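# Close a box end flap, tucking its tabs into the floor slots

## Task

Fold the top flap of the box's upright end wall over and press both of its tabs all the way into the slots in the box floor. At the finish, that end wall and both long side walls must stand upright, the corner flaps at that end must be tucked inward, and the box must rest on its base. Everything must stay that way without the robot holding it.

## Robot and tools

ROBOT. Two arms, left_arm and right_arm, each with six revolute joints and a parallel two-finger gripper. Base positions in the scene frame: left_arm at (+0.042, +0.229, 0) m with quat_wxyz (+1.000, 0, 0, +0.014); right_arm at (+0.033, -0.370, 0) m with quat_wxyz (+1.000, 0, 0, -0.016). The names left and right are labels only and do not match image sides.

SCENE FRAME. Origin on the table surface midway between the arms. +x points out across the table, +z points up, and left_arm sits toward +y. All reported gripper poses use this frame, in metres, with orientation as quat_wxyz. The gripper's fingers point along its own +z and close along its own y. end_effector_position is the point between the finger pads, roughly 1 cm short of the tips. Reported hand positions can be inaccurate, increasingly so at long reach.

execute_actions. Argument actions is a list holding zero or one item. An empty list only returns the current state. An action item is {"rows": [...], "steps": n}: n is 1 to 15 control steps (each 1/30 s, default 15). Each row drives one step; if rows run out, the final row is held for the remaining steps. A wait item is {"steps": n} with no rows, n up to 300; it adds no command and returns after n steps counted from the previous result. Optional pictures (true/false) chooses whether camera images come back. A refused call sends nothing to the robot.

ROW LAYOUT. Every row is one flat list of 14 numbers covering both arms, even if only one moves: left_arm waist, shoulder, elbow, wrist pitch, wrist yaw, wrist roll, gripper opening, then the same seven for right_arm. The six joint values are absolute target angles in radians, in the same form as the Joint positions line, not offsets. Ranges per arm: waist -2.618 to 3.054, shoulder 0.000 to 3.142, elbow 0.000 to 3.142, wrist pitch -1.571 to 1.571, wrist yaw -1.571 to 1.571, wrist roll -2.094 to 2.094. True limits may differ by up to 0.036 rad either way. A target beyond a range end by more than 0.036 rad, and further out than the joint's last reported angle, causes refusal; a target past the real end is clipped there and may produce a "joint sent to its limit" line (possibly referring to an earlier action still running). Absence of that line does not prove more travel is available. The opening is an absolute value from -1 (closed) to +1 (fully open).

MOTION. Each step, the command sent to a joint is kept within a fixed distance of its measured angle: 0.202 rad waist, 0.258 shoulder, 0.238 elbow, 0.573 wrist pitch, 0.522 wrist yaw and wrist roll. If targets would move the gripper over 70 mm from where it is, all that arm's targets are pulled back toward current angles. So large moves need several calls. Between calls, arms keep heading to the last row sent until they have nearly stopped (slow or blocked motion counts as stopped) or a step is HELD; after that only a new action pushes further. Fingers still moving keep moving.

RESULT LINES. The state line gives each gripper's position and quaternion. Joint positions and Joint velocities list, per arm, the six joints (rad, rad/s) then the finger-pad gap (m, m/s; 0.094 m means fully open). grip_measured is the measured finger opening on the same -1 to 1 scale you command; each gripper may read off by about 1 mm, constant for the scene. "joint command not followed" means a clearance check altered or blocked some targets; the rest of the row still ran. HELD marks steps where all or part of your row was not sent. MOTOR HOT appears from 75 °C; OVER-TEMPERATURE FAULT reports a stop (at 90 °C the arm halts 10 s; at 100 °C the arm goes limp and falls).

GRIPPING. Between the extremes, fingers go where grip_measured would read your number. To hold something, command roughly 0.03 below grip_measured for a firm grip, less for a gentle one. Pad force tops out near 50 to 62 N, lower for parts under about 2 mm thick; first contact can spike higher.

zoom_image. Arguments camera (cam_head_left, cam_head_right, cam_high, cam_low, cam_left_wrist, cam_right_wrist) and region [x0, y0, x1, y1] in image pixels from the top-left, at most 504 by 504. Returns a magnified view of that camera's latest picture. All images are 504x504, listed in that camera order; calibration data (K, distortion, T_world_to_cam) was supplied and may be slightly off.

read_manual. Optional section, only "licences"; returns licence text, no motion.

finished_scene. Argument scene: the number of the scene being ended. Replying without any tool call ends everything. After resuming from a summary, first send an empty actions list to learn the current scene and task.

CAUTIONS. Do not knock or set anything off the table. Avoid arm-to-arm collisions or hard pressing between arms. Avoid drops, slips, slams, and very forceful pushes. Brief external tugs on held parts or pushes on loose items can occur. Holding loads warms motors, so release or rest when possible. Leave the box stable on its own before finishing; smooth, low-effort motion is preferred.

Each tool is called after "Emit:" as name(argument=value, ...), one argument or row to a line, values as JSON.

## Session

Emit:
execute_actions(
  actions=[],
)

Emit:
zoom_image(
  camera="cam_head_right",
  region=[150, 100, 400, 300],
)

Scene clock: 0.00 s of 4500.00 s.
left_arm: end_effector_position=(+0.4282, +0.2471, +0.3928) grip_measured=-0.383 end_effector_quat_wxyz=(+0.692, -0.010, +0.722, +0.021) | right_arm: end_effector_position=(+0.4152, -0.3826, +0.4002) grip_measured=-0.390 end_effector_quat_wxyz=(+0.701, +0.010, +0.713, -0.019)
Joint positions: left_arm=[ 0.016  1.064  1.039 -0.016 -0.     0.017  0.029] | right_arm=[ 0.001  1.047  1.036 -0.007  0.011 -0.013  0.029]
Joint velocities: left_arm=[ 0.007 -0.007  0.012  0.007 -0.007  0.081  0.   ] | right_arm=[-0.002  0.002 -0.002 -0.022 -0.051  0.007  0.   ]
Motor temperatures (°C, as the motors report them): left_arm=[19 22 21 29 19 21] | right_arm=[20 24 22 20 20 20]

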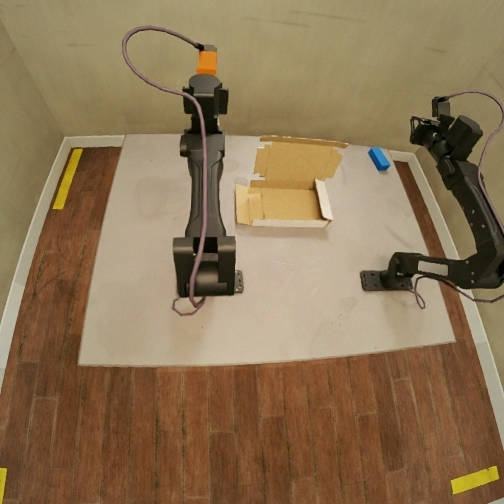

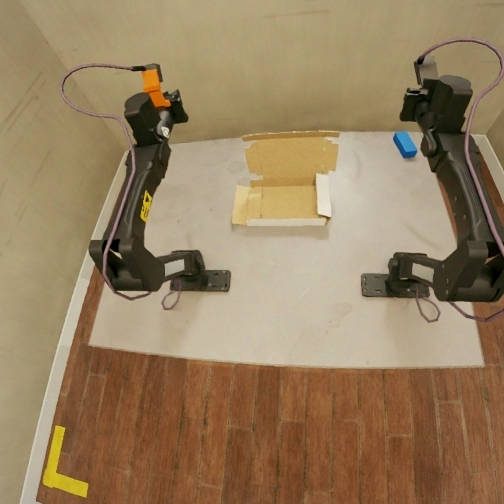

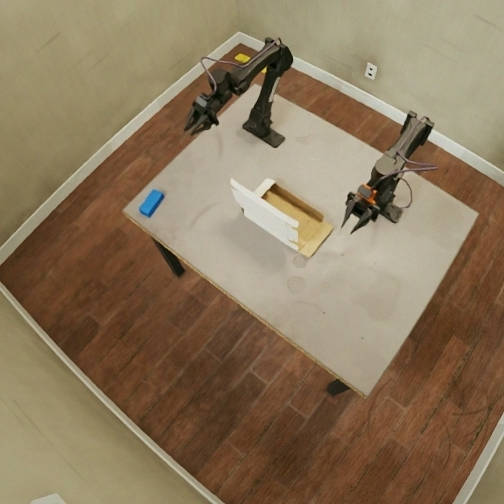

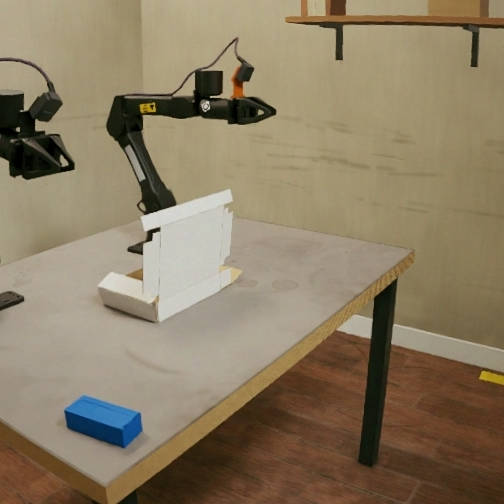

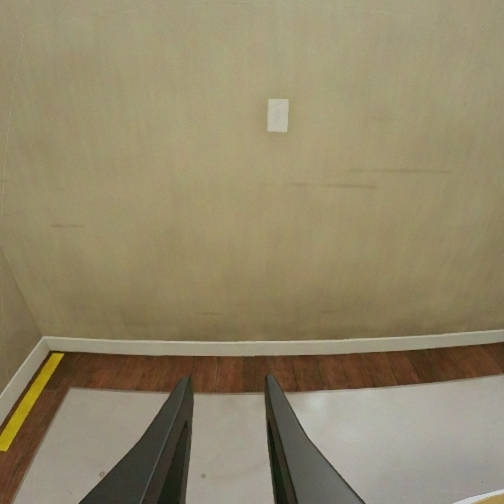

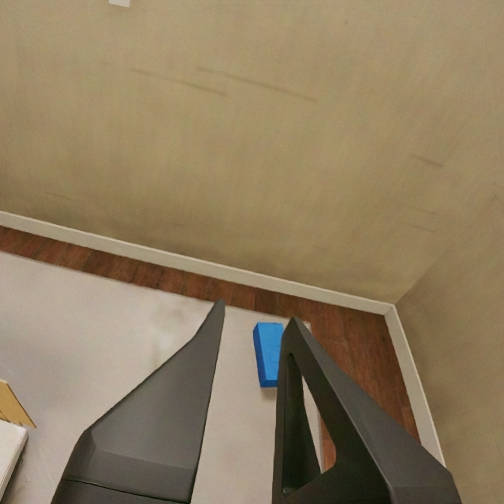

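Region (150, 100, 400, 300) of cam_head_right's 504x504 image, scaled by 2.016, with more detail than that image has; it fills the top 403 rows of this view, and the rest is white.

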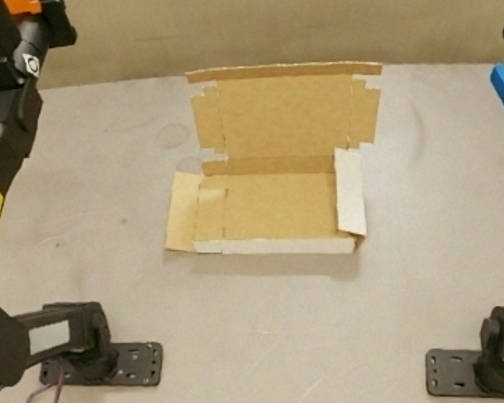

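Emit:
execute_actions(
  actions=[
    {"rows":[[0.016,1.064,1.039,-0.016,0,0.017,-0.38,0,1.372,1.10,-1.296,0,0.633,0.1]]},
  ],
  pictures=false,
)

Emit:
execute_actions(
  actions=[
    {"steps":20},
  ],
  pictures=false,
)

Emit:
execute_actions(
  actions=[
    {"rows":[[0.016,1.064,1.039,-0.016,0,0.017,-0.38,0.665,1.372,1.10,-1.296,0,0.633,0.1]]},
  ],
  pictures=false,
)

Emit:
execute_actions(
  actions=[
    {"rows":[[0.016,1.064,1.039,-0.016,0,0.017,-0.38,0.665,1.745,1.505,-1.33,0,0.633,0.1]]},
  ],
  pictures=false,
)

Emit:
execute_actions(
  actions=[
    {"rows":[[0.016,1.064,1.039,-0.016,0,0.017,-0.38,0.665,1.78,1.36,-1.15,0,0.633,0.1]]},
  ],
  pictures=false,
)

Emit:
execute_actions(
  actions=[
    {"steps":20},
  ],
)

Scene clock: 18.73 s of 4500.00 s.
left_arm: end_effector_position=(+0.4282, +0.2471, +0.3935) grip_measured=-0.382 end_effector_quat_wxyz=(+0.693, -0.010, +0.721, +0.021) | right_arm: end_effector_position=(+0.3273, -0.3791, +0.1170) grip_measured=+0.098 end_effector_quat_wxyz=(+0.139, +0.279, +0.950, +0.033)
Joint positions: left_arm=[ 0.016  1.064  1.039 -0.014 -0.     0.017  0.029] | right_arm=[ 0.001  1.391  1.06  -0.953  0.007  0.54   0.052]
Joint velocities: left_arm=[ 0.002  0.007  0.007 -0.051  0.022  0.037  0.   ] | right_arm=[-0.007  0.002 -0.007 -2.44  -0.095  0.593 -0.001]
Motor temperatures (°C, as the motors report them): left_arm=[19 23 23 33 19 21] | right_arm=[20 24 24 24 20 20]
Steps of this call (steps 1 to 90: nothing new was sent; then 15.23 s passed at rest; steps 91 to 105: all 15 steps of this action). Readings (joint positions):
91: left_arm=[0.016 1.064 1.039 -0.016 -0.000 0.017] | right_arm=[0.001 1.055 1.041 -0.030 0.011 0.019]
92: left_arm=[0.016 1.064 1.039 -0.016 -0.000 0.017] | right_arm=[0.001 1.072 1.052 -0.068 0.011 0.064]
94: left_arm=[0.016 1.064 1.039 -0.015 -0.000 0.017] | right_arm=[0.001 1.127 1.060 -0.144 0.011 0.151]
98: left_arm=[0.016 1.064 1.039 -0.014 -0.000 0.017] | right_arm=[0.001 1.271 1.060 -0.358 0.011 0.322]
105: the state above

Scene clock: 19.40 s of 4500.00 s.
left_arm: end_effector_position=(+0.4282, +0.2471, +0.3935) grip_measured=-0.382 end_effector_quat_wxyz=(+0.693, -0.010, +0.721, +0.021) | right_arm: end_effector_position=(+0.2455, -0.3761, +0.1072) grip_measured=+0.098 end_effector_quat_wxyz=(-0.022, +0.322, +0.946, -0.009)
Joint positions: left_arm=[ 0.016  1.064  1.039 -0.014 -0.     0.017  0.029] | right_arm=[ 0.001  1.391  1.06  -1.286  0.005  0.626  0.052]
Joint velocities: left_arm=[-0.012  0.002 -0.017  0.007 -0.007 -0.022 -0.   ] | right_arm=[ 0.007  0.022 -0.017  0.066  0.022  0.066  0.001]
Motor temperatures (°C, as the motors report them): left_arm=[19 23 23 33 19 21] | right_arm=[20 24 24 24 20 20]
Steps of this call (steps 1 to 20: the robot went on to your last target). Readings (joint positions):
1: left_arm=[0.016 1.064 1.039 -0.014 -0.000 0.017] | right_arm=[0.001 1.391 1.060 -1.027 0.007 0.558]
2: left_arm=[0.016 1.064 1.039 -0.014 -0.000 0.017] | right_arm=[0.001 1.391 1.060 -1.086 0.006 0.572]
4: left_arm=[0.016 1.064 1.039 -0.014 -0.000 0.017] | right_arm=[0.001 1.391 1.060 -1.169 0.006 0.592]
8: left_arm=[0.016 1.064 1.039 -0.014 -0.000 0.017] | right_arm=[0.001 1.391 1.060 -1.246 0.005 0.613]
20: the state above

Scene clock: 19.90 s of 4500.00 s.
left_arm: end_effector_position=(+0.4282, +0.2471, +0.3935) grip_measured=-0.382 end_effector_quat_wxyz=(+0.693, -0.010, +0.721, +0.021) | right_arm: end_effector_position=(+0.2024, -0.2417, +0.1072) grip_measured=+0.098 end_effector_quat_wxyz=(-0.022, -0.003, +1.000, -0.010)
Joint positions: left_arm=[ 0.016  1.064  1.039 -0.014 -0.     0.017  0.029] | right_arm=[ 0.668  1.391  1.06  -1.287 -0.01   0.629  0.052]
Joint velocities: left_arm=[ 0.007 -0.012  0.017  0.007  0.007 -0.007 -0.   ] | right_arm=[-0.012 -0.002 -0.002 -0.051  0.051 -0.007  0.   ]
Motor temperatures (°C, as the motors report them): left_arm=[19 23 23 33 19 21] | right_arm=[20 25 24 24 20 20]
Steps of this call (steps 1 to 15: all 15 steps of this action). Readings (joint positions):
1: left_arm=[0.016 1.064 1.039 -0.014 -0.000 0.017] | right_arm=[0.025 1.391 1.060 -1.286 0.015 0.628]
2: left_arm=[0.016 1.064 1.039 -0.014 -0.000 0.017] | right_arm=[0.087 1.391 1.060 -1.286 0.019 0.629]
4: left_arm=[0.016 1.064 1.039 -0.014 -0.000 0.017] | right_arm=[0.234 1.391 1.060 -1.285 0.014 0.629]
8: left_arm=[0.016 1.064 1.039 -0.014 -0.000 0.017] | right_arm=[0.527 1.391 1.060 -1.285 0.005 0.629]
15: the state above

Scene clock: 20.40 s of 4500.00 s.
left_arm: end_effector_position=(+0.4282, +0.2471, +0.3935) grip_measured=-0.382 end_effector_quat_wxyz=(+0.693, -0.010, +0.721, +0.021) | right_arm: end_effector_position=(+0.2833, -0.1820, +0.1134) grip_measured=+0.098 end_effector_quat_wxyz=(-0.022, -0.003, +1.000, -0.010)
Joint positions: left_arm=[ 0.016  1.064  1.039 -0.014 -0.     0.017  0.029] | right_arm=[ 0.668  1.772  1.47  -1.316 -0.01   0.629  0.052]
Joint velocities: left_arm=[-0.007 -0.012  0.002 -0.066 -0.022 -0.037  0.   ] | right_arm=[-0.017  0.007 -0.007 -0.095  0.037  0.066 -0.001]
Motor temperatures (°C, as the motors report them): left_arm=[19 23 23 33 19 21] | right_arm=[20 25 24 23 20 20]
Steps of this call (steps 1 to 15: all 15 steps of this action). Readings (joint positions):
1: left_arm=[0.016 1.064 1.039 -0.014 -0.000 0.017] | right_arm=[0.668 1.419 1.089 -1.313 -0.010 0.629]
2: left_arm=[0.016 1.064 1.039 -0.014 -0.000 0.017] | right_arm=[0.668 1.485 1.161 -1.356 -0.010 0.629]
4: left_arm=[0.016 1.064 1.039 -0.014 -0.000 0.017] | right_arm=[0.668 1.640 1.321 -1.356 -0.010 0.629]
8: left_arm=[0.016 1.064 1.039 -0.014 -0.000 0.017] | right_arm=[0.668 1.775 1.462 -1.295 -0.010 0.629]
15: the state above

Scene clock: 20.90 s of 4500.00 s.
left_arm: end_effector_position=(+0.4282, +0.2471, +0.3935) grip_measured=-0.382 end_effector_quat_wxyz=(+0.693, -0.010, +0.721, +0.021) | right_arm: end_effector_position=(+0.2901, -0.1770, +0.0830) grip_measured=+0.098 end_effector_quat_wxyz=(-0.009, -0.003, +1.000, -0.001)
Joint positions: left_arm=[ 0.016  1.064  1.039 -0.014 -0.     0.017  0.029] | right_arm=[ 0.668  1.788  1.369 -1.167 -0.01   0.629  0.052]
Joint velocities: left_arm=[-0.002 -0.007 -0.012  0.022 -0.051  0.022 -0.001] | right_arm=[-0.007 -0.002  0.002  0.037 -0.081  0.022 -0.001]
Motor temperatures (°C, as the motors report them): left_arm=[19 23 23 33 19 21] | right_arm=[20 25 24 23 20 20]
Steps of this call (steps 1 to 15: all 15 steps of this action). Readings (joint positions):
1: left_arm=[0.016 1.064 1.039 -0.014 -0.000 0.017] | right_arm=[0.668 1.771 1.457 -1.298 -0.010 0.629]
2: left_arm=[0.016 1.064 1.039 -0.014 -0.000 0.017] | right_arm=[0.668 1.768 1.434 -1.268 -0.010 0.629]
4: left_arm=[0.016 1.064 1.039 -0.014 -0.000 0.017] | right_arm=[0.668 1.775 1.392 -1.229 -0.010 0.629]
8: left_arm=[0.016 1.064 1.039 -0.014 -0.000 0.017] | right_arm=[0.668 1.788 1.369 -1.192 -0.010 0.629]
15: the state above

Scene clock: 21.57 s of 4500.00 s.
left_arm: end_effector_position=(+0.4282, +0.2471, +0.3935) grip_measured=-0.382 end_effector_quat_wxyz=(+0.693, -0.010, +0.721, +0.021) | right_arm: end_effector_position=(+0.2911, -0.1763, +0.0830) grip_measured=+0.098 end_effector_quat_wxyz=(-0.007, -0.003, +1.000, +0.001)
Joint positions: left_arm=[ 0.016  1.064  1.039 -0.014 -0.     0.017  0.029] | right_arm=[ 0.668  1.788  1.369 -1.162 -0.01   0.629  0.052]
Joint velocities: left_arm=[-0.007  0.012  0.037  0.022  0.022  0.022  0.001] | right_arm=[ 0.027  0.002 -0.002 -0.007  0.081 -0.022 -0.001]
Motor temperatures (°C, as the motors report them): left_arm=[19 23 23 33 19 21] | right_arm=[20 25 24 23 20 20]
Steps of this call (steps 1 to 15: the robot went on to your last target; steps 16 to 20: nothing new was sent). Readings (joint positions):
1: left_arm=[0.016 1.064 1.039 -0.014 -0.000 0.017] | right_arm=[0.668 1.788 1.369 -1.166 -0.010 0.629]
2: left_arm=[0.016 1.064 1.039 -0.014 -0.000 0.017] | right_arm=[0.668 1.788 1.369 -1.165 -0.010 0.629]
4: left_arm=[0.016 1.064 1.039 -0.014 -0.000 0.017] | right_arm=[0.668 1.788 1.369 -1.164 -0.010 0.629]
8: left_arm=[0.016 1.064 1.039 -0.014 -0.000 0.017] | right_arm=[0.668 1.788 1.369 -1.163 -0.010 0.629]
20: the state above
All arms were judged still, so your last target was given up. Only a new action makes them travel on or press farther. Fingers that are still opening or closing keep moving.
camera_calibration (this result's frames):
cam_left_wrist: T_world_to_cam=[[-0.00988737, -0.999896, -0.0104624, 0.247738], [-0.513773, 0.0140561, -0.857811, 0.609261], [0.857869, -0.0031062, -0.513859, -0.0621429], [0, 0, 0, 1]] pos_world=[0.368782, 0.238956, 0.49329]
cam_right_wrist: T_world_to_cam=[[0.289937, -0.956416, -0.0347191, -0.246942], [-0.78876, -0.259343, 0.557314, 0.174873], [-0.542028, -0.134201, -0.829575, 0.313389], [0, 0, 0, 1]] pos_world=[0.379396, -0.14877, 0.153947]

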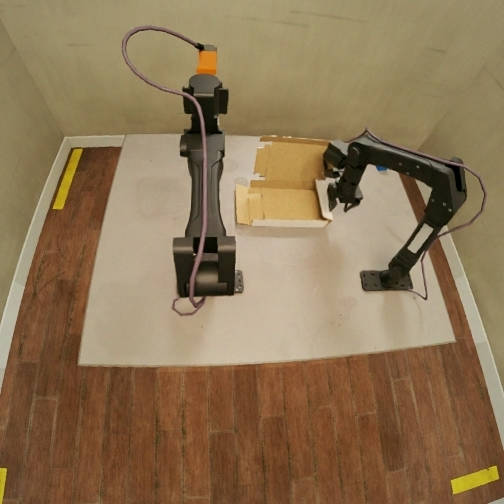

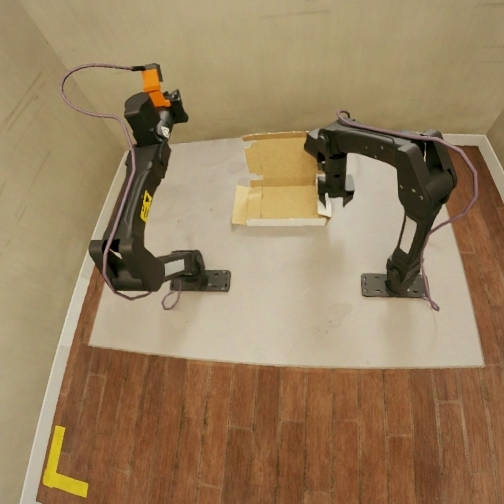

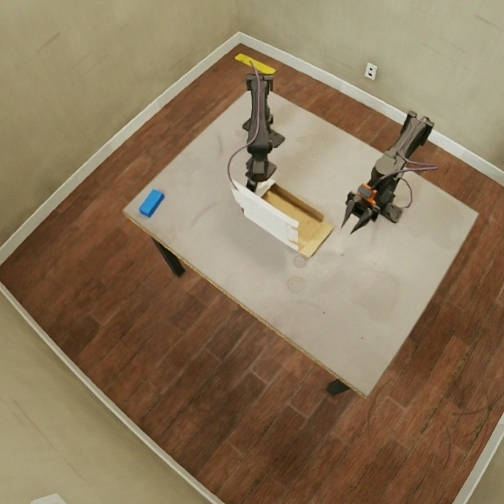

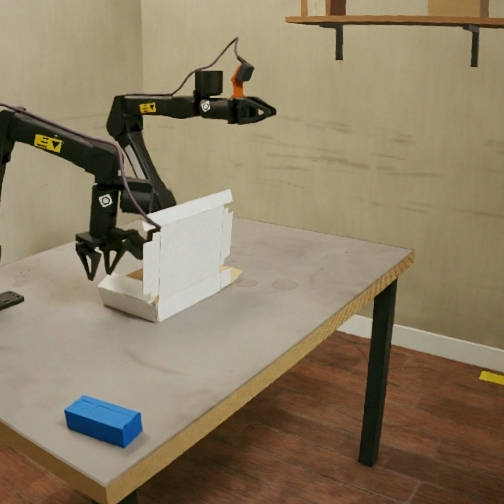

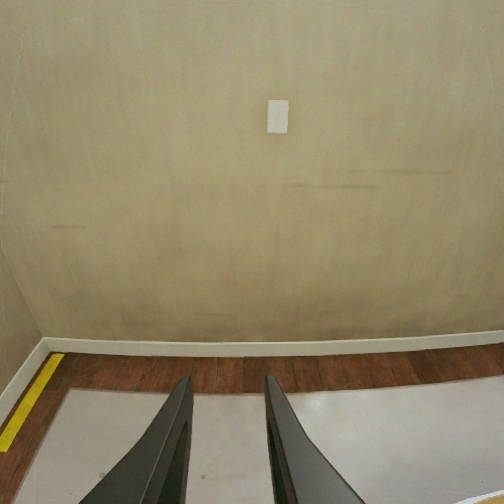

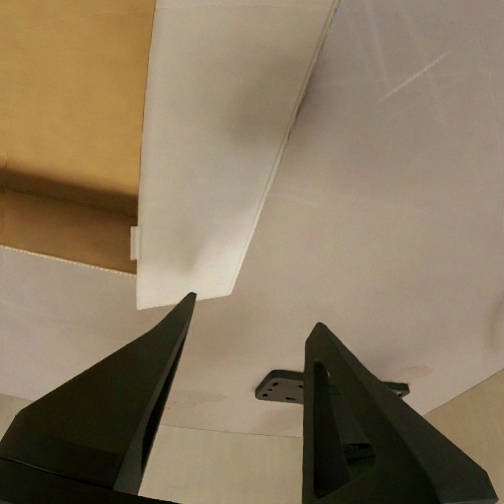

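Emit:
execute_actions(
  actions=[
    {"rows":[[0.016,1.064,1.039,-0.016,0,0.017,-0.38,0.651,1.92,1.53,-1.18,0,0.619,0.1]]},
  ],
  pictures=false,
)

Emit:
execute_actions(
  actions=[
    {"steps":20},
  ],
)

Scene clock: 36.30 s of 4500.00 s.
left_arm: end_effector_position=(+0.4282, +0.2471, +0.3935) grip_measured=-0.382 end_effector_quat_wxyz=(+0.693, -0.010, +0.721, +0.021) | right_arm: end_effector_position=(+0.3172, -0.1626, +0.0715) grip_measured=+0.098 end_effector_quat_wxyz=(-0.015, +0.001, +1.000, -0.006)
Joint positions: left_arm=[ 0.016  1.064  1.039 -0.014 -0.     0.017  0.029] | right_arm=[ 0.656  1.924  1.498 -1.176 -0.008  0.625  0.052]
Joint velocities: left_arm=[ 0.007  0.002  0.012  0.022 -0.022  0.007  0.   ] | right_arm=[ 0.002 -0.007  0.007 -0.095  0.066  0.022 -0.001]
Motor temperatures (°C, as the motors report them): left_arm=[19 23 24 35 19 21] | right_arm=[20 26 23 22 20 20]
Steps of this call (steps 1 to 90: nothing new was sent; then 11.23 s passed at rest; steps 91 to 105: all 15 steps of this action). Readings (joint positions):
91: left_arm=[0.016 1.064 1.039 -0.014 -0.000 0.017] | right_arm=[0.666 1.803 1.388 -1.178 -0.010 0.629]
92: left_arm=[0.016 1.064 1.039 -0.014 -0.000 0.017] | right_arm=[0.664 1.833 1.430 -1.197 -0.010 0.628]
94: left_arm=[0.016 1.064 1.039 -0.014 -0.000 0.017] | right_arm=[0.660 1.889 1.488 -1.180 -0.009 0.627]
98: left_arm=[0.016 1.064 1.039 -0.014 -0.000 0.017] | right_arm=[0.656 1.924 1.498 -1.172 -0.008 0.626]
105: the state above

Scene clock: 36.97 s of 4500.00 s.
left_arm: end_effector_position=(+0.4282, +0.2471, +0.3935) grip_measured=-0.382 end_effector_quat_wxyz=(+0.693, -0.010, +0.721, +0.021) | right_arm: end_effector_position=(+0.3170, -0.1628, +0.0715) grip_measured=+0.098 end_effector_quat_wxyz=(-0.015, +0.001, +1.000, -0.006)
Joint positions: left_arm=[ 0.016  1.064  1.039 -0.014 -0.     0.017  0.029] | right_arm=[ 0.656  1.924  1.498 -1.176 -0.007  0.625  0.052]
Joint velocities: left_arm=[-0.017 -0.007  0.002 -0.11   0.066 -0.022  0.   ] | right_arm=[-0.022 -0.007 -0.002 -0.007  0.007 -0.007  0.   ]
Motor temperatures (°C, as the motors report them): left_arm=[19 23 24 35 19 21] | right_arm=[20 26 23 22 20 20]
Steps of this call (steps 1 to 15: the robot went on to your last target; steps 16 to 20: nothing new was sent). Readings (joint positions):
1: left_arm=[0.016 1.064 1.039 -0.014 -0.000 0.017] | right_arm=[0.656 1.924 1.498 -1.176 -0.007 0.625]
2: left_arm=[0.016 1.064 1.039 -0.014 -0.000 0.017] | right_arm=[0.656 1.924 1.498 -1.176 -0.007 0.625]
4: left_arm=[0.016 1.064 1.039 -0.014 -0.000 0.017] | right_arm=[0.656 1.924 1.498 -1.176 -0.007 0.625]
8: left_arm=[0.016 1.064 1.039 -0.014 -0.000 0.017] | right_arm=[0.656 1.924 1.498 -1.176 -0.007 0.625]
20: the state above
All arms were judged still, so your last target was given up. Only a new action makes them travel on or press farther. Fingers that are still opening or closing keep moving.
camera_calibration (this result's frames):
cam_left_wrist: T_world_to_cam=[[-0.00988737, -0.999896, -0.0104624, 0.247738], [-0.513773, 0.0140561, -0.857811, 0.609261], [0.857869, -0.0031062, -0.513859, -0.0621429], [0, 0, 0, 1]] pos_world=[0.368782, 0.238956, 0.49329]
cam_right_wrist: T_world_to_cam=[[0.282212, -0.959005, -0.0257989, -0.240581], [-0.782015, -0.245538, 0.572856, 0.20422], [-0.555706, -0.141491, -0.81925, 0.32217], [0, 0, 0, 1]] pos_world=[0.406629, -0.13499, 0.140742]

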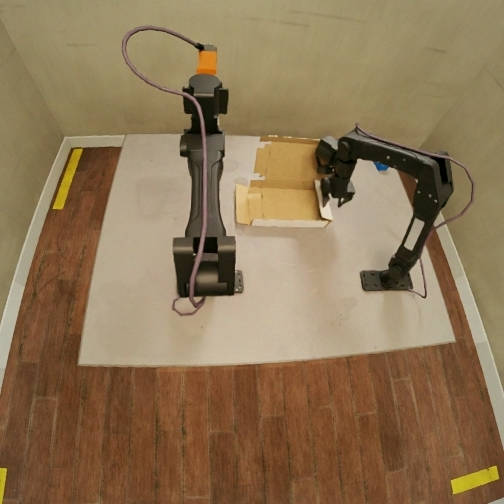

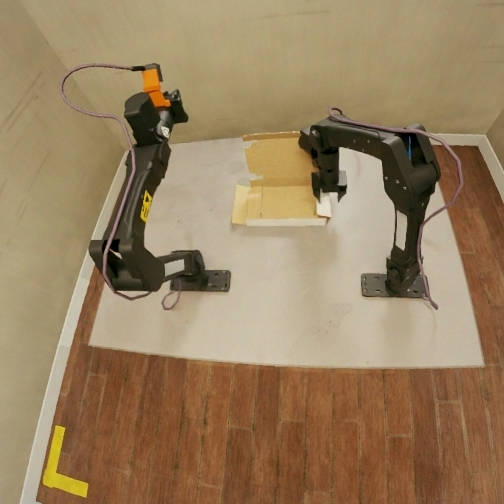

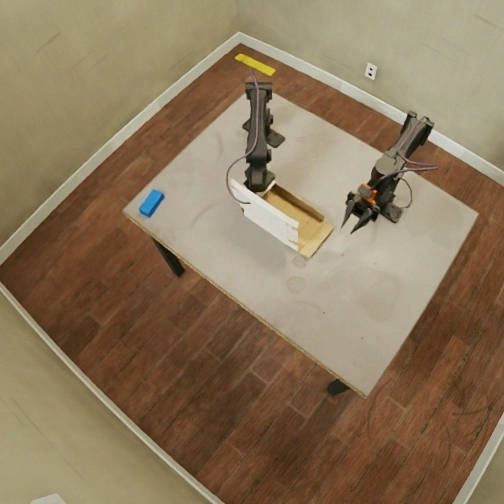

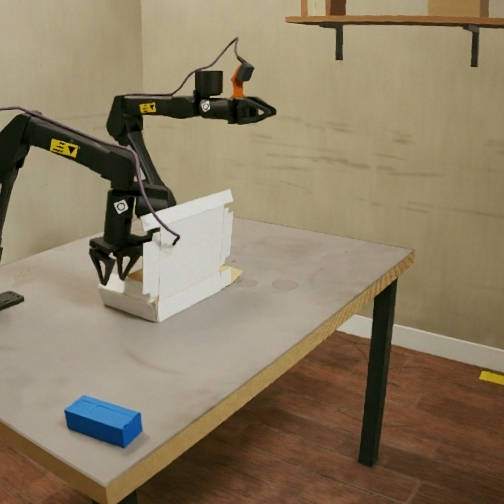

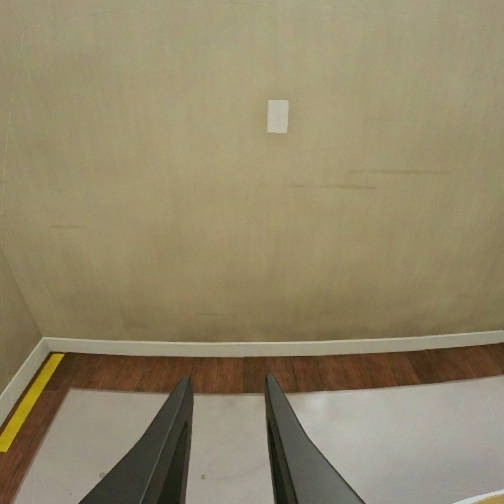

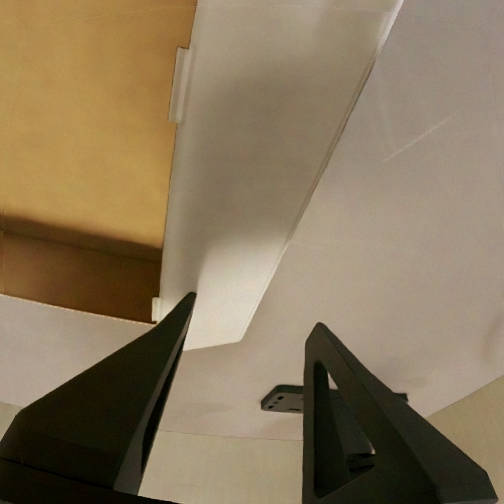

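Fine. Down, then close.

Emit:
execute_actions(
  actions=[
    {"rows":[[0.016,1.064,1.039,-0.016,0,0.017,-0.38,0.651,1.955,1.43,-1.05,0,0.619,0.1]]},
  ],
  pictures=false,
)

Emit:
execute_actions(
  actions=[
    {"rows":[[0.016,1.064,1.039,-0.016,0,0.017,-0.38,0.651,1.985,1.345,-0.93,0,0.619,0.1]]},
  ],
  pictures=false,
)

Emit:
execute_actions(
  actions=[
    {"steps":15},
  ],
  pictures=false,
)

Emit:
execute_actions(
  actions=[
    {"rows":[[0.016,1.064,1.039,-0.016,0,0.017,-0.38,0.651,1.985,1.345,-0.93,0,0.619,-0.2],[0.016,1.064,1.039,-0.016,0,0.017,-0.38,0.651,1.985,1.345,-0.93,0,0.619,-0.4],[0.016,1.064,1.039,-0.016,0,0.017,-0.38,0.651,1.985,1.345,-0.93,0,0.619,-0.6],[0.016,1.064,1.039,-0.016,0,0.017,-0.38,0.651,1.985,1.345,-0.93,0,0.619,-0.8],[0.016,1.064,1.039,-0.016,0,0.017,-0.38,0.651,1.985,1.345,-0.93,0,0.619,-0.9]]},
  ],
  pictures=false,
)

Emit:
execute_actions(
  actions=[
    {"steps":20},
  ],
)

Scene clock: 50.97 s of 4500.00 s.
left_arm: end_effector_position=(+0.4282, +0.2471, +0.3935) grip_measured=-0.382 end_effector_quat_wxyz=(+0.693, -0.010, +0.721, +0.021) | right_arm: end_effector_position=(+0.3224, -0.1581, +0.0535) grip_measured=+0.098 end_effector_quat_wxyz=(-0.006, -0.001, +1.000, +0.002)
Joint positions: left_arm=[ 0.016  1.064  1.039 -0.014 -0.     0.017  0.029] | right_arm=[ 0.656  1.942  1.451 -1.086 -0.011  0.623  0.052]
Joint velocities: left_arm=[-0.007 -0.002  0.002 -0.007  0.051  0.022  0.   ] | right_arm=[-0.022  0.007 -0.002  0.037 -0.051 -0.022  0.   ]
Motor temperatures (°C, as the motors report them): left_arm=[19 23 24 36 19 21] | right_arm=[20 27 24 21 20 20]
Steps of this call (steps 1 to 90: nothing new was sent; then 10.50 s passed at rest; steps 91 to 105: all 15 steps of this action). Readings (joint positions):
91: left_arm=[0.016 1.064 1.039 -0.014 -0.000 0.017] | right_arm=[0.656 1.924 1.492 -1.165 -0.007 0.625]
92: left_arm=[0.016 1.064 1.039 -0.014 -0.000 0.017] | right_arm=[0.656 1.924 1.481 -1.147 -0.007 0.624]
94: left_arm=[0.016 1.064 1.039 -0.014 -0.000 0.017] | right_arm=[0.656 1.932 1.463 -1.119 -0.009 0.624]
98: left_arm=[0.016 1.064 1.039 -0.014 -0.000 0.017] | right_arm=[0.656 1.942 1.451 -1.099 -0.011 0.623]
105: the state above

Scene clock: 51.47 s of 4500.00 s.
left_arm: end_effector_position=(+0.4282, +0.2471, +0.3935) grip_measured=-0.382 end_effector_quat_wxyz=(+0.693, -0.010, +0.721, +0.021) | right_arm: end_effector_position=(+0.3229, -0.1576, +0.0165) grip_measured=+0.098 end_effector_quat_wxyz=(-0.005, -0.001, +1.000, +0.004)
Joint positions: left_arm=[ 0.016  1.064  1.039 -0.014 -0.     0.017  0.029] | right_arm=[ 0.656  1.986  1.359 -0.947 -0.011  0.623  0.052]
Joint velocities: left_arm=[-0.002 -0.007 -0.007 -0.022 -0.081 -0.051  0.   ] | right_arm=[-0.007 -0.022  0.007  0.037 -0.051 -0.037 -0.001]
Motor temperatures (°C, as the motors report them): left_arm=[19 23 24 36 19 21] | right_arm=[20 27 24 21 20 20]
Steps of this call (steps 1 to 15: all 15 steps of this action). Readings (joint positions):
1: left_arm=[0.016 1.064 1.039 -0.014 -0.000 0.017] | right_arm=[0.656 1.943 1.440 -1.070 -0.011 0.623]
2: left_arm=[0.016 1.064 1.039 -0.014 -0.000 0.017] | right_arm=[0.656 1.942 1.422 -1.044 -0.011 0.623]
4: left_arm=[0.016 1.064 1.039 -0.014 -0.000 0.017] | right_arm=[0.656 1.948 1.393 -1.003 -0.015 0.623]
8: left_arm=[0.016 1.064 1.039 -0.014 -0.000 0.017] | right_arm=[0.656 1.968 1.371 -0.963 -0.017 0.623]
15: the state above

Scene clock: 51.97 s of 4500.00 s.
left_arm: end_effector_position=(+0.4282, +0.2471, +0.3935) grip_measured=-0.382 end_effector_quat_wxyz=(+0.693, -0.010, +0.721, +0.021) | right_arm: end_effector_position=(+0.3241, -0.1571, +0.0165) grip_measured=+0.098 end_effector_quat_wxyz=(-0.002, -0.001, +1.000, +0.004)
Joint positions: left_arm=[ 0.016  1.064  1.039 -0.014 -0.     0.017  0.029] | right_arm=[ 0.656  1.986  1.359 -0.942 -0.01   0.623  0.052]
Joint velocities: left_arm=[-0.012  0.002  0.032 -0.022 -0.037 -0.007 -0.001] | right_arm=[ 0.027  0.007 -0.022 -0.022 -0.022  0.007  0.   ]
Motor temperatures (°C, as the motors report them): left_arm=[19 23 24 36 19 21] | right_arm=[20 27 24 21 20 20]
Steps of this call (steps 1 to 15: the robot went on to your last target). Readings (joint positions):
1: left_arm=[0.016 1.064 1.039 -0.014 -0.000 0.017] | right_arm=[0.656 1.986 1.359 -0.946 -0.011 0.623]
2: left_arm=[0.016 1.064 1.039 -0.014 -0.000 0.017] | right_arm=[0.656 1.986 1.359 -0.945 -0.011 0.623]
4: left_arm=[0.016 1.064 1.039 -0.014 -0.000 0.017] | right_arm=[0.656 1.986 1.359 -0.944 -0.011 0.623]
8: left_arm=[0.016 1.064 1.039 -0.014 -0.000 0.017] | right_arm=[0.656 1.986 1.359 -0.942 -0.010 0.623]
15: the state above
All arms were judged still, so your last target was given up. Only a new action makes them travel on or press farther. Fingers that are still opening or closing keep moving.

Scene clock: 52.47 s of 4500.00 s.
left_arm: end_effector_position=(+0.4282, +0.2471, +0.3935) grip_measured=-0.382 end_effector_quat_wxyz=(+0.693, -0.010, +0.721, +0.021) | right_arm: end_effector_position=(+0.3247, -0.1579, +0.0164) grip_measured=-0.134 end_effector_quat_wxyz=(-0.001, -0.001, +1.000, +0.002)
Joint positions: left_arm=[ 0.016  1.064  1.039 -0.014 -0.     0.017  0.029] | right_arm=[ 0.655  1.986  1.359 -0.942 -0.005  0.621  0.041]
Joint velocities: left_arm=[ 0.007  0.007 -0.002  0.022  0.066 -0.022 -0.   ] | right_arm=[ 0.007 -0.017 -0.012  0.022  0.051 -0.022  0.   ]
Motor temperatures (°C, as the motors report them): left_arm=[19 23 24 36 19 21] | right_arm=[20 27 24 21 20 20]
Steps of this call (steps 1 to 15: all 15 steps of this action). Readings (joint positions):
1: left_arm=[0.016 1.064 1.039 -0.014 -0.000 0.017] | right_arm=[0.656 1.986 1.359 -0.942 -0.009 0.623]
2: left_arm=[0.016 1.064 1.039 -0.014 -0.000 0.017] | right_arm=[0.656 1.986 1.359 -0.942 -0.008 0.621]
4: left_arm=[0.016 1.064 1.039 -0.014 -0.000 0.017] | right_arm=[0.655 1.986 1.359 -0.942 -0.007 0.621]
8: left_arm=[0.016 1.064 1.039 -0.014 -0.000 0.017] | right_arm=[0.655 1.986 1.359 -0.942 -0.006 0.621]
15: the state above

Scene clock: 53.13 s of 4500.00 s.
left_arm: end_effector_position=(+0.4282, +0.2471, +0.3935) grip_measured=-0.382 end_effector_quat_wxyz=(+0.693, -0.010, +0.721, +0.021) | right_arm: end_effector_position=(+0.3247, -0.1579, +0.0164) grip_measured=-0.134 end_effector_quat_wxyz=(-0.001, -0.001, +1.000, +0.002)
Joint positions: left_arm=[ 0.016  1.064  1.039 -0.014 -0.     0.017  0.029] | right_arm=[ 0.655  1.986  1.359 -0.942 -0.005  0.621  0.041]
Joint velocities: left_arm=[-0.012 -0.012  0.007 -0.066 -0.066  0.037  0.   ] | right_arm=[-0.012 -0.017 -0.022  0.007  0.051 -0.037  0.   ]
Motor temperatures (°C, as the motors report them): left_arm=[19 23 24 36 19 21] | right_arm=[20 27 24 21 20 20]
Steps of this call (steps 1 to 15: the robot went on to your last target; steps 16 to 20: nothing new was sent). Readings (joint positions):
1: left_arm=[0.016 1.064 1.039 -0.014 -0.000 0.017] | right_arm=[0.655 1.986 1.359 -0.942 -0.005 0.621]
2: left_arm=[0.016 1.064 1.039 -0.014 -0.000 0.017] | right_arm=[0.655 1.986 1.359 -0.942 -0.005 0.621]
4: left_arm=[0.016 1.064 1.039 -0.014 -0.000 0.017] | right_arm=[0.655 1.986 1.359 -0.942 -0.005 0.621]
8: left_arm=[0.016 1.064 1.039 -0.014 -0.000 0.017] | right_arm=[0.655 1.986 1.359 -0.942 -0.005 0.621]
20: the state above
All arms were judged still, so your last target was given up. Only a new action makes them travel on or press farther. Fingers that are still opening or closing keep moving.
camera_calibration (this result's frames):
cam_left_wrist: T_world_to_cam=[[-0.00988737, -0.999896, -0.0104624, 0.247738], [-0.513773, 0.0140561, -0.857811, 0.609261], [0.857869, -0.0031062, -0.513859, -0.0621429], [0, 0, 0, 1]] pos_world=[0.368782, 0.238956, 0.49329]
cam_right_wrist: T_world_to_cam=[[0.286001, -0.957613, -0.0343657, -0.2404], [-0.796715, -0.257567, 0.546722, 0.246223], [-0.5324, -0.128983, -0.836609, 0.276677], [0, 0, 0, 1]] pos_world=[0.412226, -0.131104, 0.0885931]

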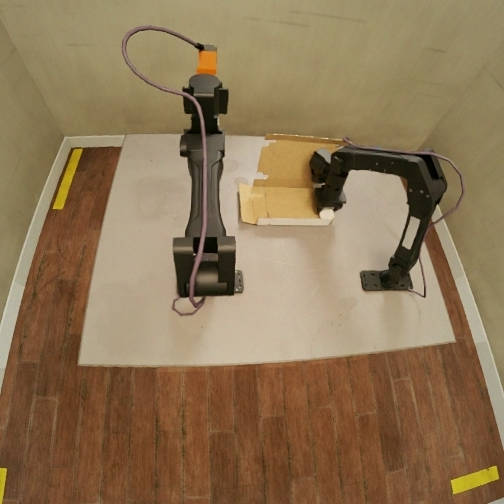

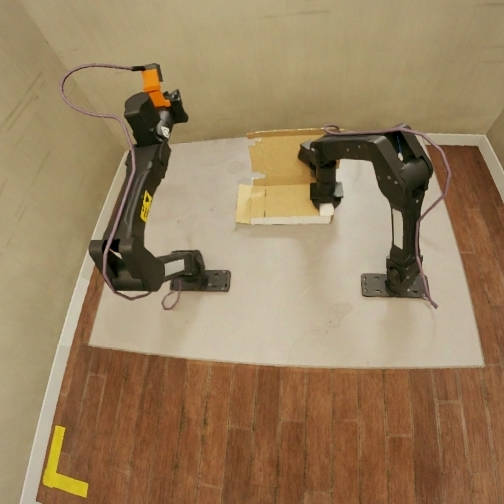

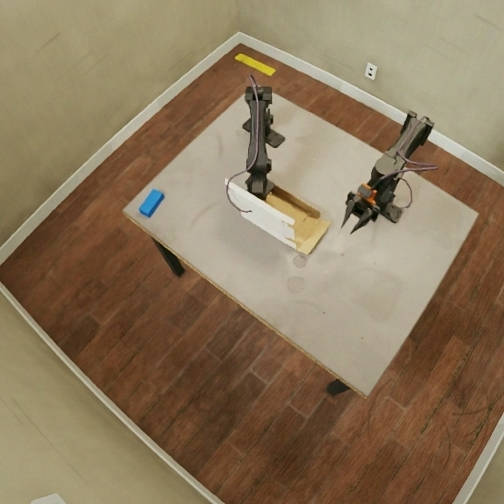

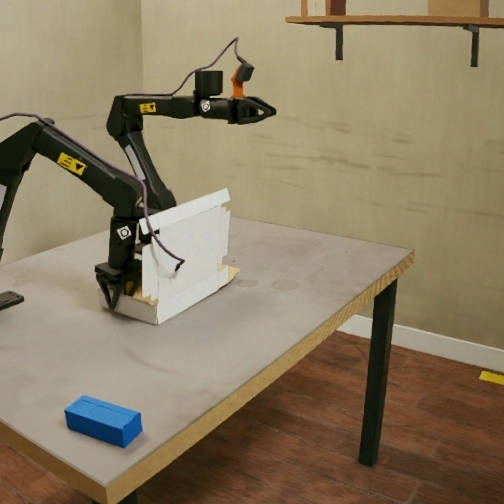

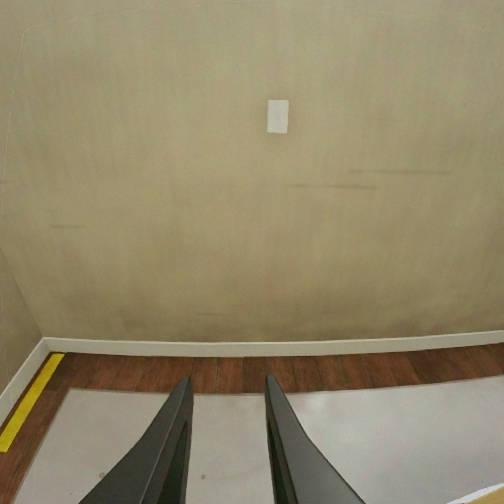

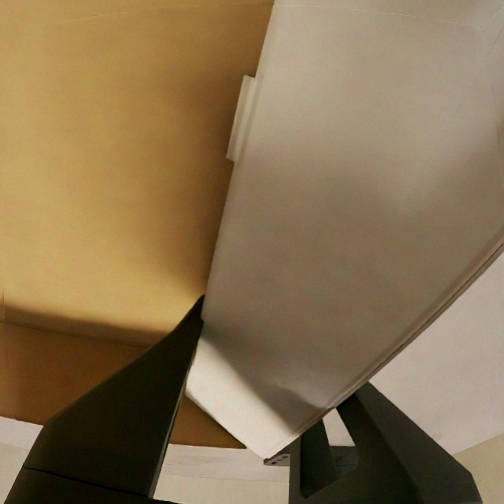

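Emit:
execute_actions(
  actions=[
    {"rows":[[0.016,1.064,1.039,-0.016,0,0.017,-0.38,0.651,1.985,1.345,-0.93,0,0.619,0.1]],"steps":10},
  ],
  pictures=false,
)

Emit:
execute_actions(
  actions=[
    {"rows":[[0.016,1.064,1.039,-0.016,0,0.017,-0.38,0.651,1.91,1.55,-1.21,0,0.619,0.1]]},
  ],
  pictures=false,
)

Emit:
execute_actions(
  actions=[
    {"rows":[[0.016,1.064,1.039,-0.016,0,0.017,-0.38,0.595,1.89,1.47,-1.15,0,0.565,0.1]]},
  ],
  pictures=false,
)

Emit:
execute_actions(
  actions=[
    {"steps":20},
  ],
)

Scene clock: 61.70 s of 4500.00 s.
left_arm: end_effector_position=(+0.4282, +0.2471, +0.3935) grip_measured=-0.382 end_effector_quat_wxyz=(+0.693, -0.010, +0.721, +0.021) | right_arm: end_effector_position=(+0.3248, -0.1578, +0.0164) grip_measured=+0.098 end_effector_quat_wxyz=(-0.001, -0.001, +1.000, +0.003)
Joint positions: left_arm=[ 0.016  1.064  1.039 -0.014 -0.     0.017  0.029] | right_arm=[ 0.655  1.986  1.359 -0.941 -0.005  0.621  0.052]
Joint velocities: left_arm=[-0.012  0.007  0.012  0.007  0.037 -0.022 -0.001] | right_arm=[ 0.002 -0.012  0.012 -0.022  0.007 -0.022  0.   ]
Motor temperatures (°C, as the motors report them): left_arm=[19 23 24 37 19 21] | right_arm=[20 28 24 21 20 20]
Steps of this call (steps 1 to 90: nothing new was sent; then 5.23 s passed at rest; steps 91 to 100: all 10 steps of this action). Readings (joint positions):
91: left_arm=[0.016 1.064 1.039 -0.014 -0.000 0.017] | right_arm=[0.655 1.986 1.359 -0.942 -0.005 0.621]
92: left_arm=[0.016 1.064 1.039 -0.014 -0.000 0.017] | right_arm=[0.655 1.986 1.359 -0.942 -0.005 0.621]
94: left_arm=[0.016 1.064 1.039 -0.014 -0.000 0.017] | right_arm=[0.655 1.986 1.359 -0.941 -0.005 0.621]
98: left_arm=[0.016 1.064 1.039 -0.014 -0.000 0.017] | right_arm=[0.655 1.986 1.359 -0.941 -0.005 0.621]
100: the state above

Scene clock: 62.20 s of 4500.00 s.
left_arm: end_effector_position=(+0.4282, +0.2471, +0.3935) grip_measured=-0.382 end_effector_quat_wxyz=(+0.693, -0.010, +0.721, +0.021) | right_arm: end_effector_position=(+0.3223, -0.1598, +0.0823) grip_measured=+0.098 end_effector_quat_wxyz=(-0.003, -0.001, +1.000, +0.000)
Joint positions: left_arm=[ 0.016  1.064  1.039 -0.014 -0.     0.017  0.029] | right_arm=[ 0.655  1.915  1.529 -1.19  -0.004  0.621  0.052]
Joint velocities: left_arm=[ 0.002  0.012 -0.017  0.037 -0.037  0.007  0.   ] | right_arm=[-0.027 -0.017 -0.007 -0.081 -0.066  0.037 -0.001]
Motor temperatures (°C, as the motors report them): left_arm=[19 23 24 37 19 21] | right_arm=[20 28 24 21 20 20]
Steps of this call (steps 1 to 15: all 15 steps of this action). Readings (joint positions):
1: left_arm=[0.016 1.064 1.039 -0.014 -0.000 0.017] | right_arm=[0.655 1.987 1.379 -0.974 -0.005 0.621]
2: left_arm=[0.016 1.064 1.039 -0.014 -0.000 0.017] | right_arm=[0.655 1.990 1.416 -1.028 -0.005 0.621]
4: left_arm=[0.016 1.064 1.039 -0.014 -0.000 0.017] | right_arm=[0.655 1.970 1.482 -1.091 -0.004 0.621]
8: left_arm=[0.016 1.064 1.039 -0.014 -0.000 0.017] | right_arm=[0.655 1.918 1.529 -1.145 -0.004 0.621]
15: the state above

Scene clock: 62.70 s of 4500.00 s.
left_arm: end_effector_position=(+0.4282, +0.2471, +0.3935) grip_measured=-0.382 end_effector_quat_wxyz=(+0.693, -0.010, +0.721, +0.021) | right_arm: end_effector_position=(+0.3292, -0.1822, +0.0719) grip_measured=+0.098 end_effector_quat_wxyz=(-0.010, +0.007, +1.000, -0.004)
Joint positions: left_arm=[ 0.016  1.064  1.039 -0.014 -0.     0.017  0.029] | right_arm=[ 0.592  1.911  1.482 -1.164 -0.004  0.573  0.052]
Joint velocities: left_arm=[-0.007 -0.002  0.007 -0.022 -0.081 -0.037  0.001] | right_arm=[ 0.007  0.012 -0.012 -0.007 -0.037 -0.022 -0.   ]
Motor temperatures (°C, as the motors report them): left_arm=[19 23 24 37 19 21] | right_arm=[20 28 24 21 20 20]
Steps of this call (steps 1 to 15: all 15 steps of this action). Readings (joint positions):
1: left_arm=[0.016 1.064 1.039 -0.014 -0.000 0.017] | right_arm=[0.650 1.914 1.524 -1.186 -0.006 0.614]
2: left_arm=[0.016 1.064 1.039 -0.014 -0.000 0.017] | right_arm=[0.641 1.911 1.513 -1.178 -0.008 0.605]
4: left_arm=[0.016 1.064 1.039 -0.014 -0.000 0.017] | right_arm=[0.614 1.911 1.494 -1.172 -0.008 0.592]
8: left_arm=[0.016 1.064 1.039 -0.014 -0.000 0.017] | right_arm=[0.592 1.911 1.482 -1.169 -0.004 0.580]
15: the state above

Scene clock: 63.37 s of 4500.00 s.
left_arm: end_effector_position=(+0.4282, +0.2471, +0.3935) grip_measured=-0.382 end_effector_quat_wxyz=(+0.693, -0.010, +0.721, +0.021) | right_arm: end_effector_position=(+0.3294, -0.1821, +0.0719) grip_measured=+0.098 end_effector_quat_wxyz=(-0.010, +0.006, +1.000, -0.004)
Joint positions: left_arm=[ 0.016  1.064  1.039 -0.014 -0.     0.017  0.029] | right_arm=[ 0.592  1.911  1.482 -1.163 -0.004  0.572  0.052]
Joint velocities: left_arm=[ 0.007 -0.007 -0.012 -0.051 -0.022  0.007  0.001] | right_arm=[ 0.012 -0.012  0.022  0.007  0.125 -0.022  0.001]
Motor temperatures (°C, as the motors report them): left_arm=[19 23 24 37 19 21] | right_arm=[20 28 24 21 20 20]
Steps of this call (steps 1 to 15: the robot went on to your last target; steps 16 to 20: nothing new was sent). Readings (joint positions):
1: left_arm=[0.016 1.064 1.039 -0.014 -0.000 0.017] | right_arm=[0.592 1.911 1.482 -1.164 -0.004 0.573]
2: left_arm=[0.016 1.064 1.039 -0.014 -0.000 0.017] | right_arm=[0.592 1.911 1.482 -1.163 -0.004 0.573]
4: left_arm=[0.016 1.064 1.039 -0.014 -0.000 0.017] | right_arm=[0.592 1.911 1.482 -1.163 -0.004 0.572]
8: left_arm=[0.016 1.064 1.039 -0.014 -0.000 0.017] | right_arm=[0.592 1.911 1.482 -1.163 -0.004 0.572]
20: the state above
All arms were judged still, so your last target was given up. Only a new action makes them travel on or press farther. Fingers that are still opening or closing keep moving.
camera_calibration (this result's frames):
cam_left_wrist: T_world_to_cam=[[-0.00988737, -0.999896, -0.0104624, 0.247738], [-0.513773, 0.0140561, -0.857811, 0.609261], [0.857869, -0.0031062, -0.513859, -0.0621429], [0, 0, 0, 1]] pos_world=[0.368782, 0.238956, 0.49329]
cam_right_wrist: T_world_to_cam=[[0.272293, -0.96183, -0.0271953, -0.259774], [-0.790416, -0.239705, 0.563723, 0.213361], [-0.548724, -0.132002, -0.825516, 0.326518], [0, 0, 0, 1]] pos_world=[0.418547, -0.155614, 0.142205]

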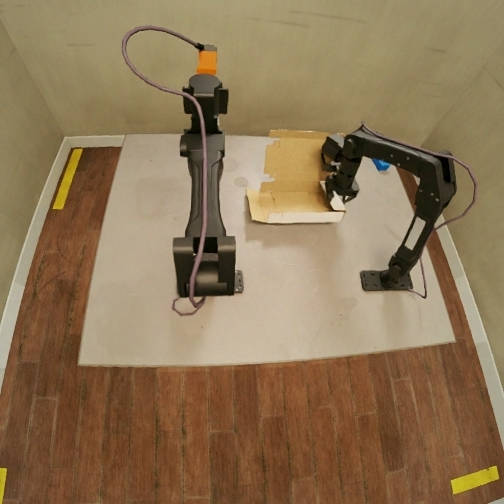

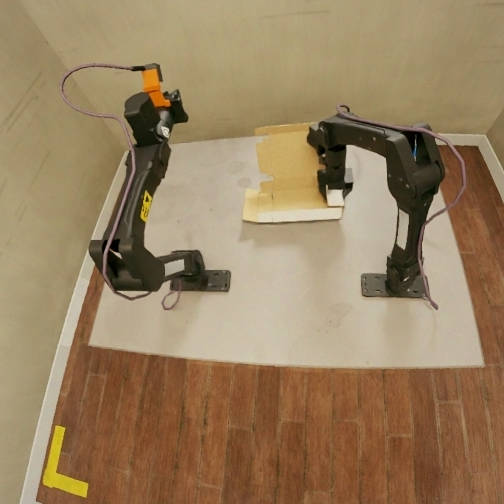

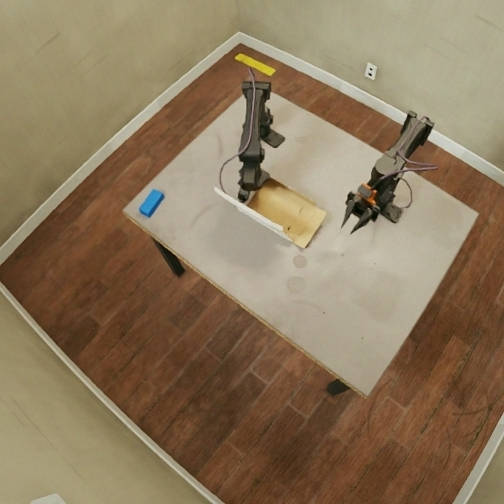

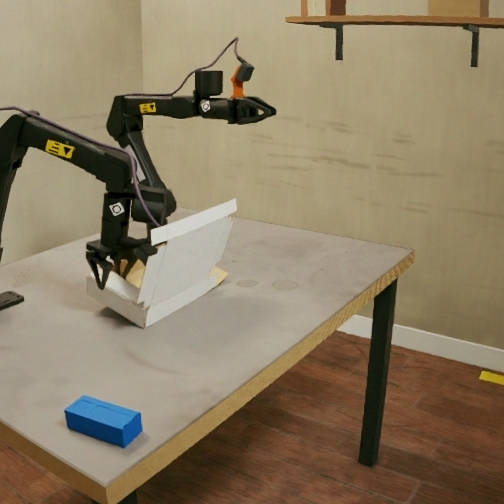

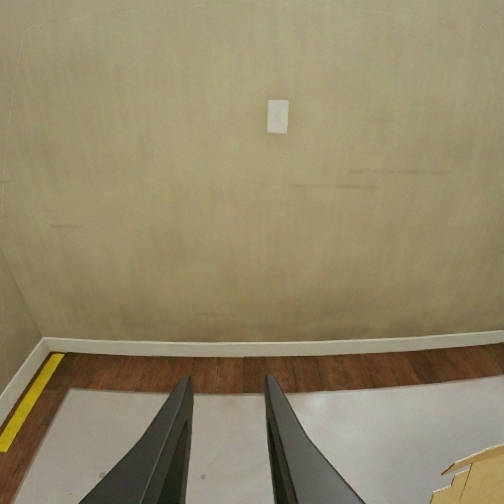

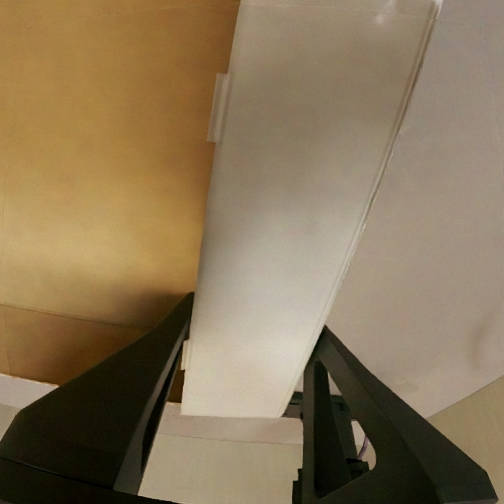

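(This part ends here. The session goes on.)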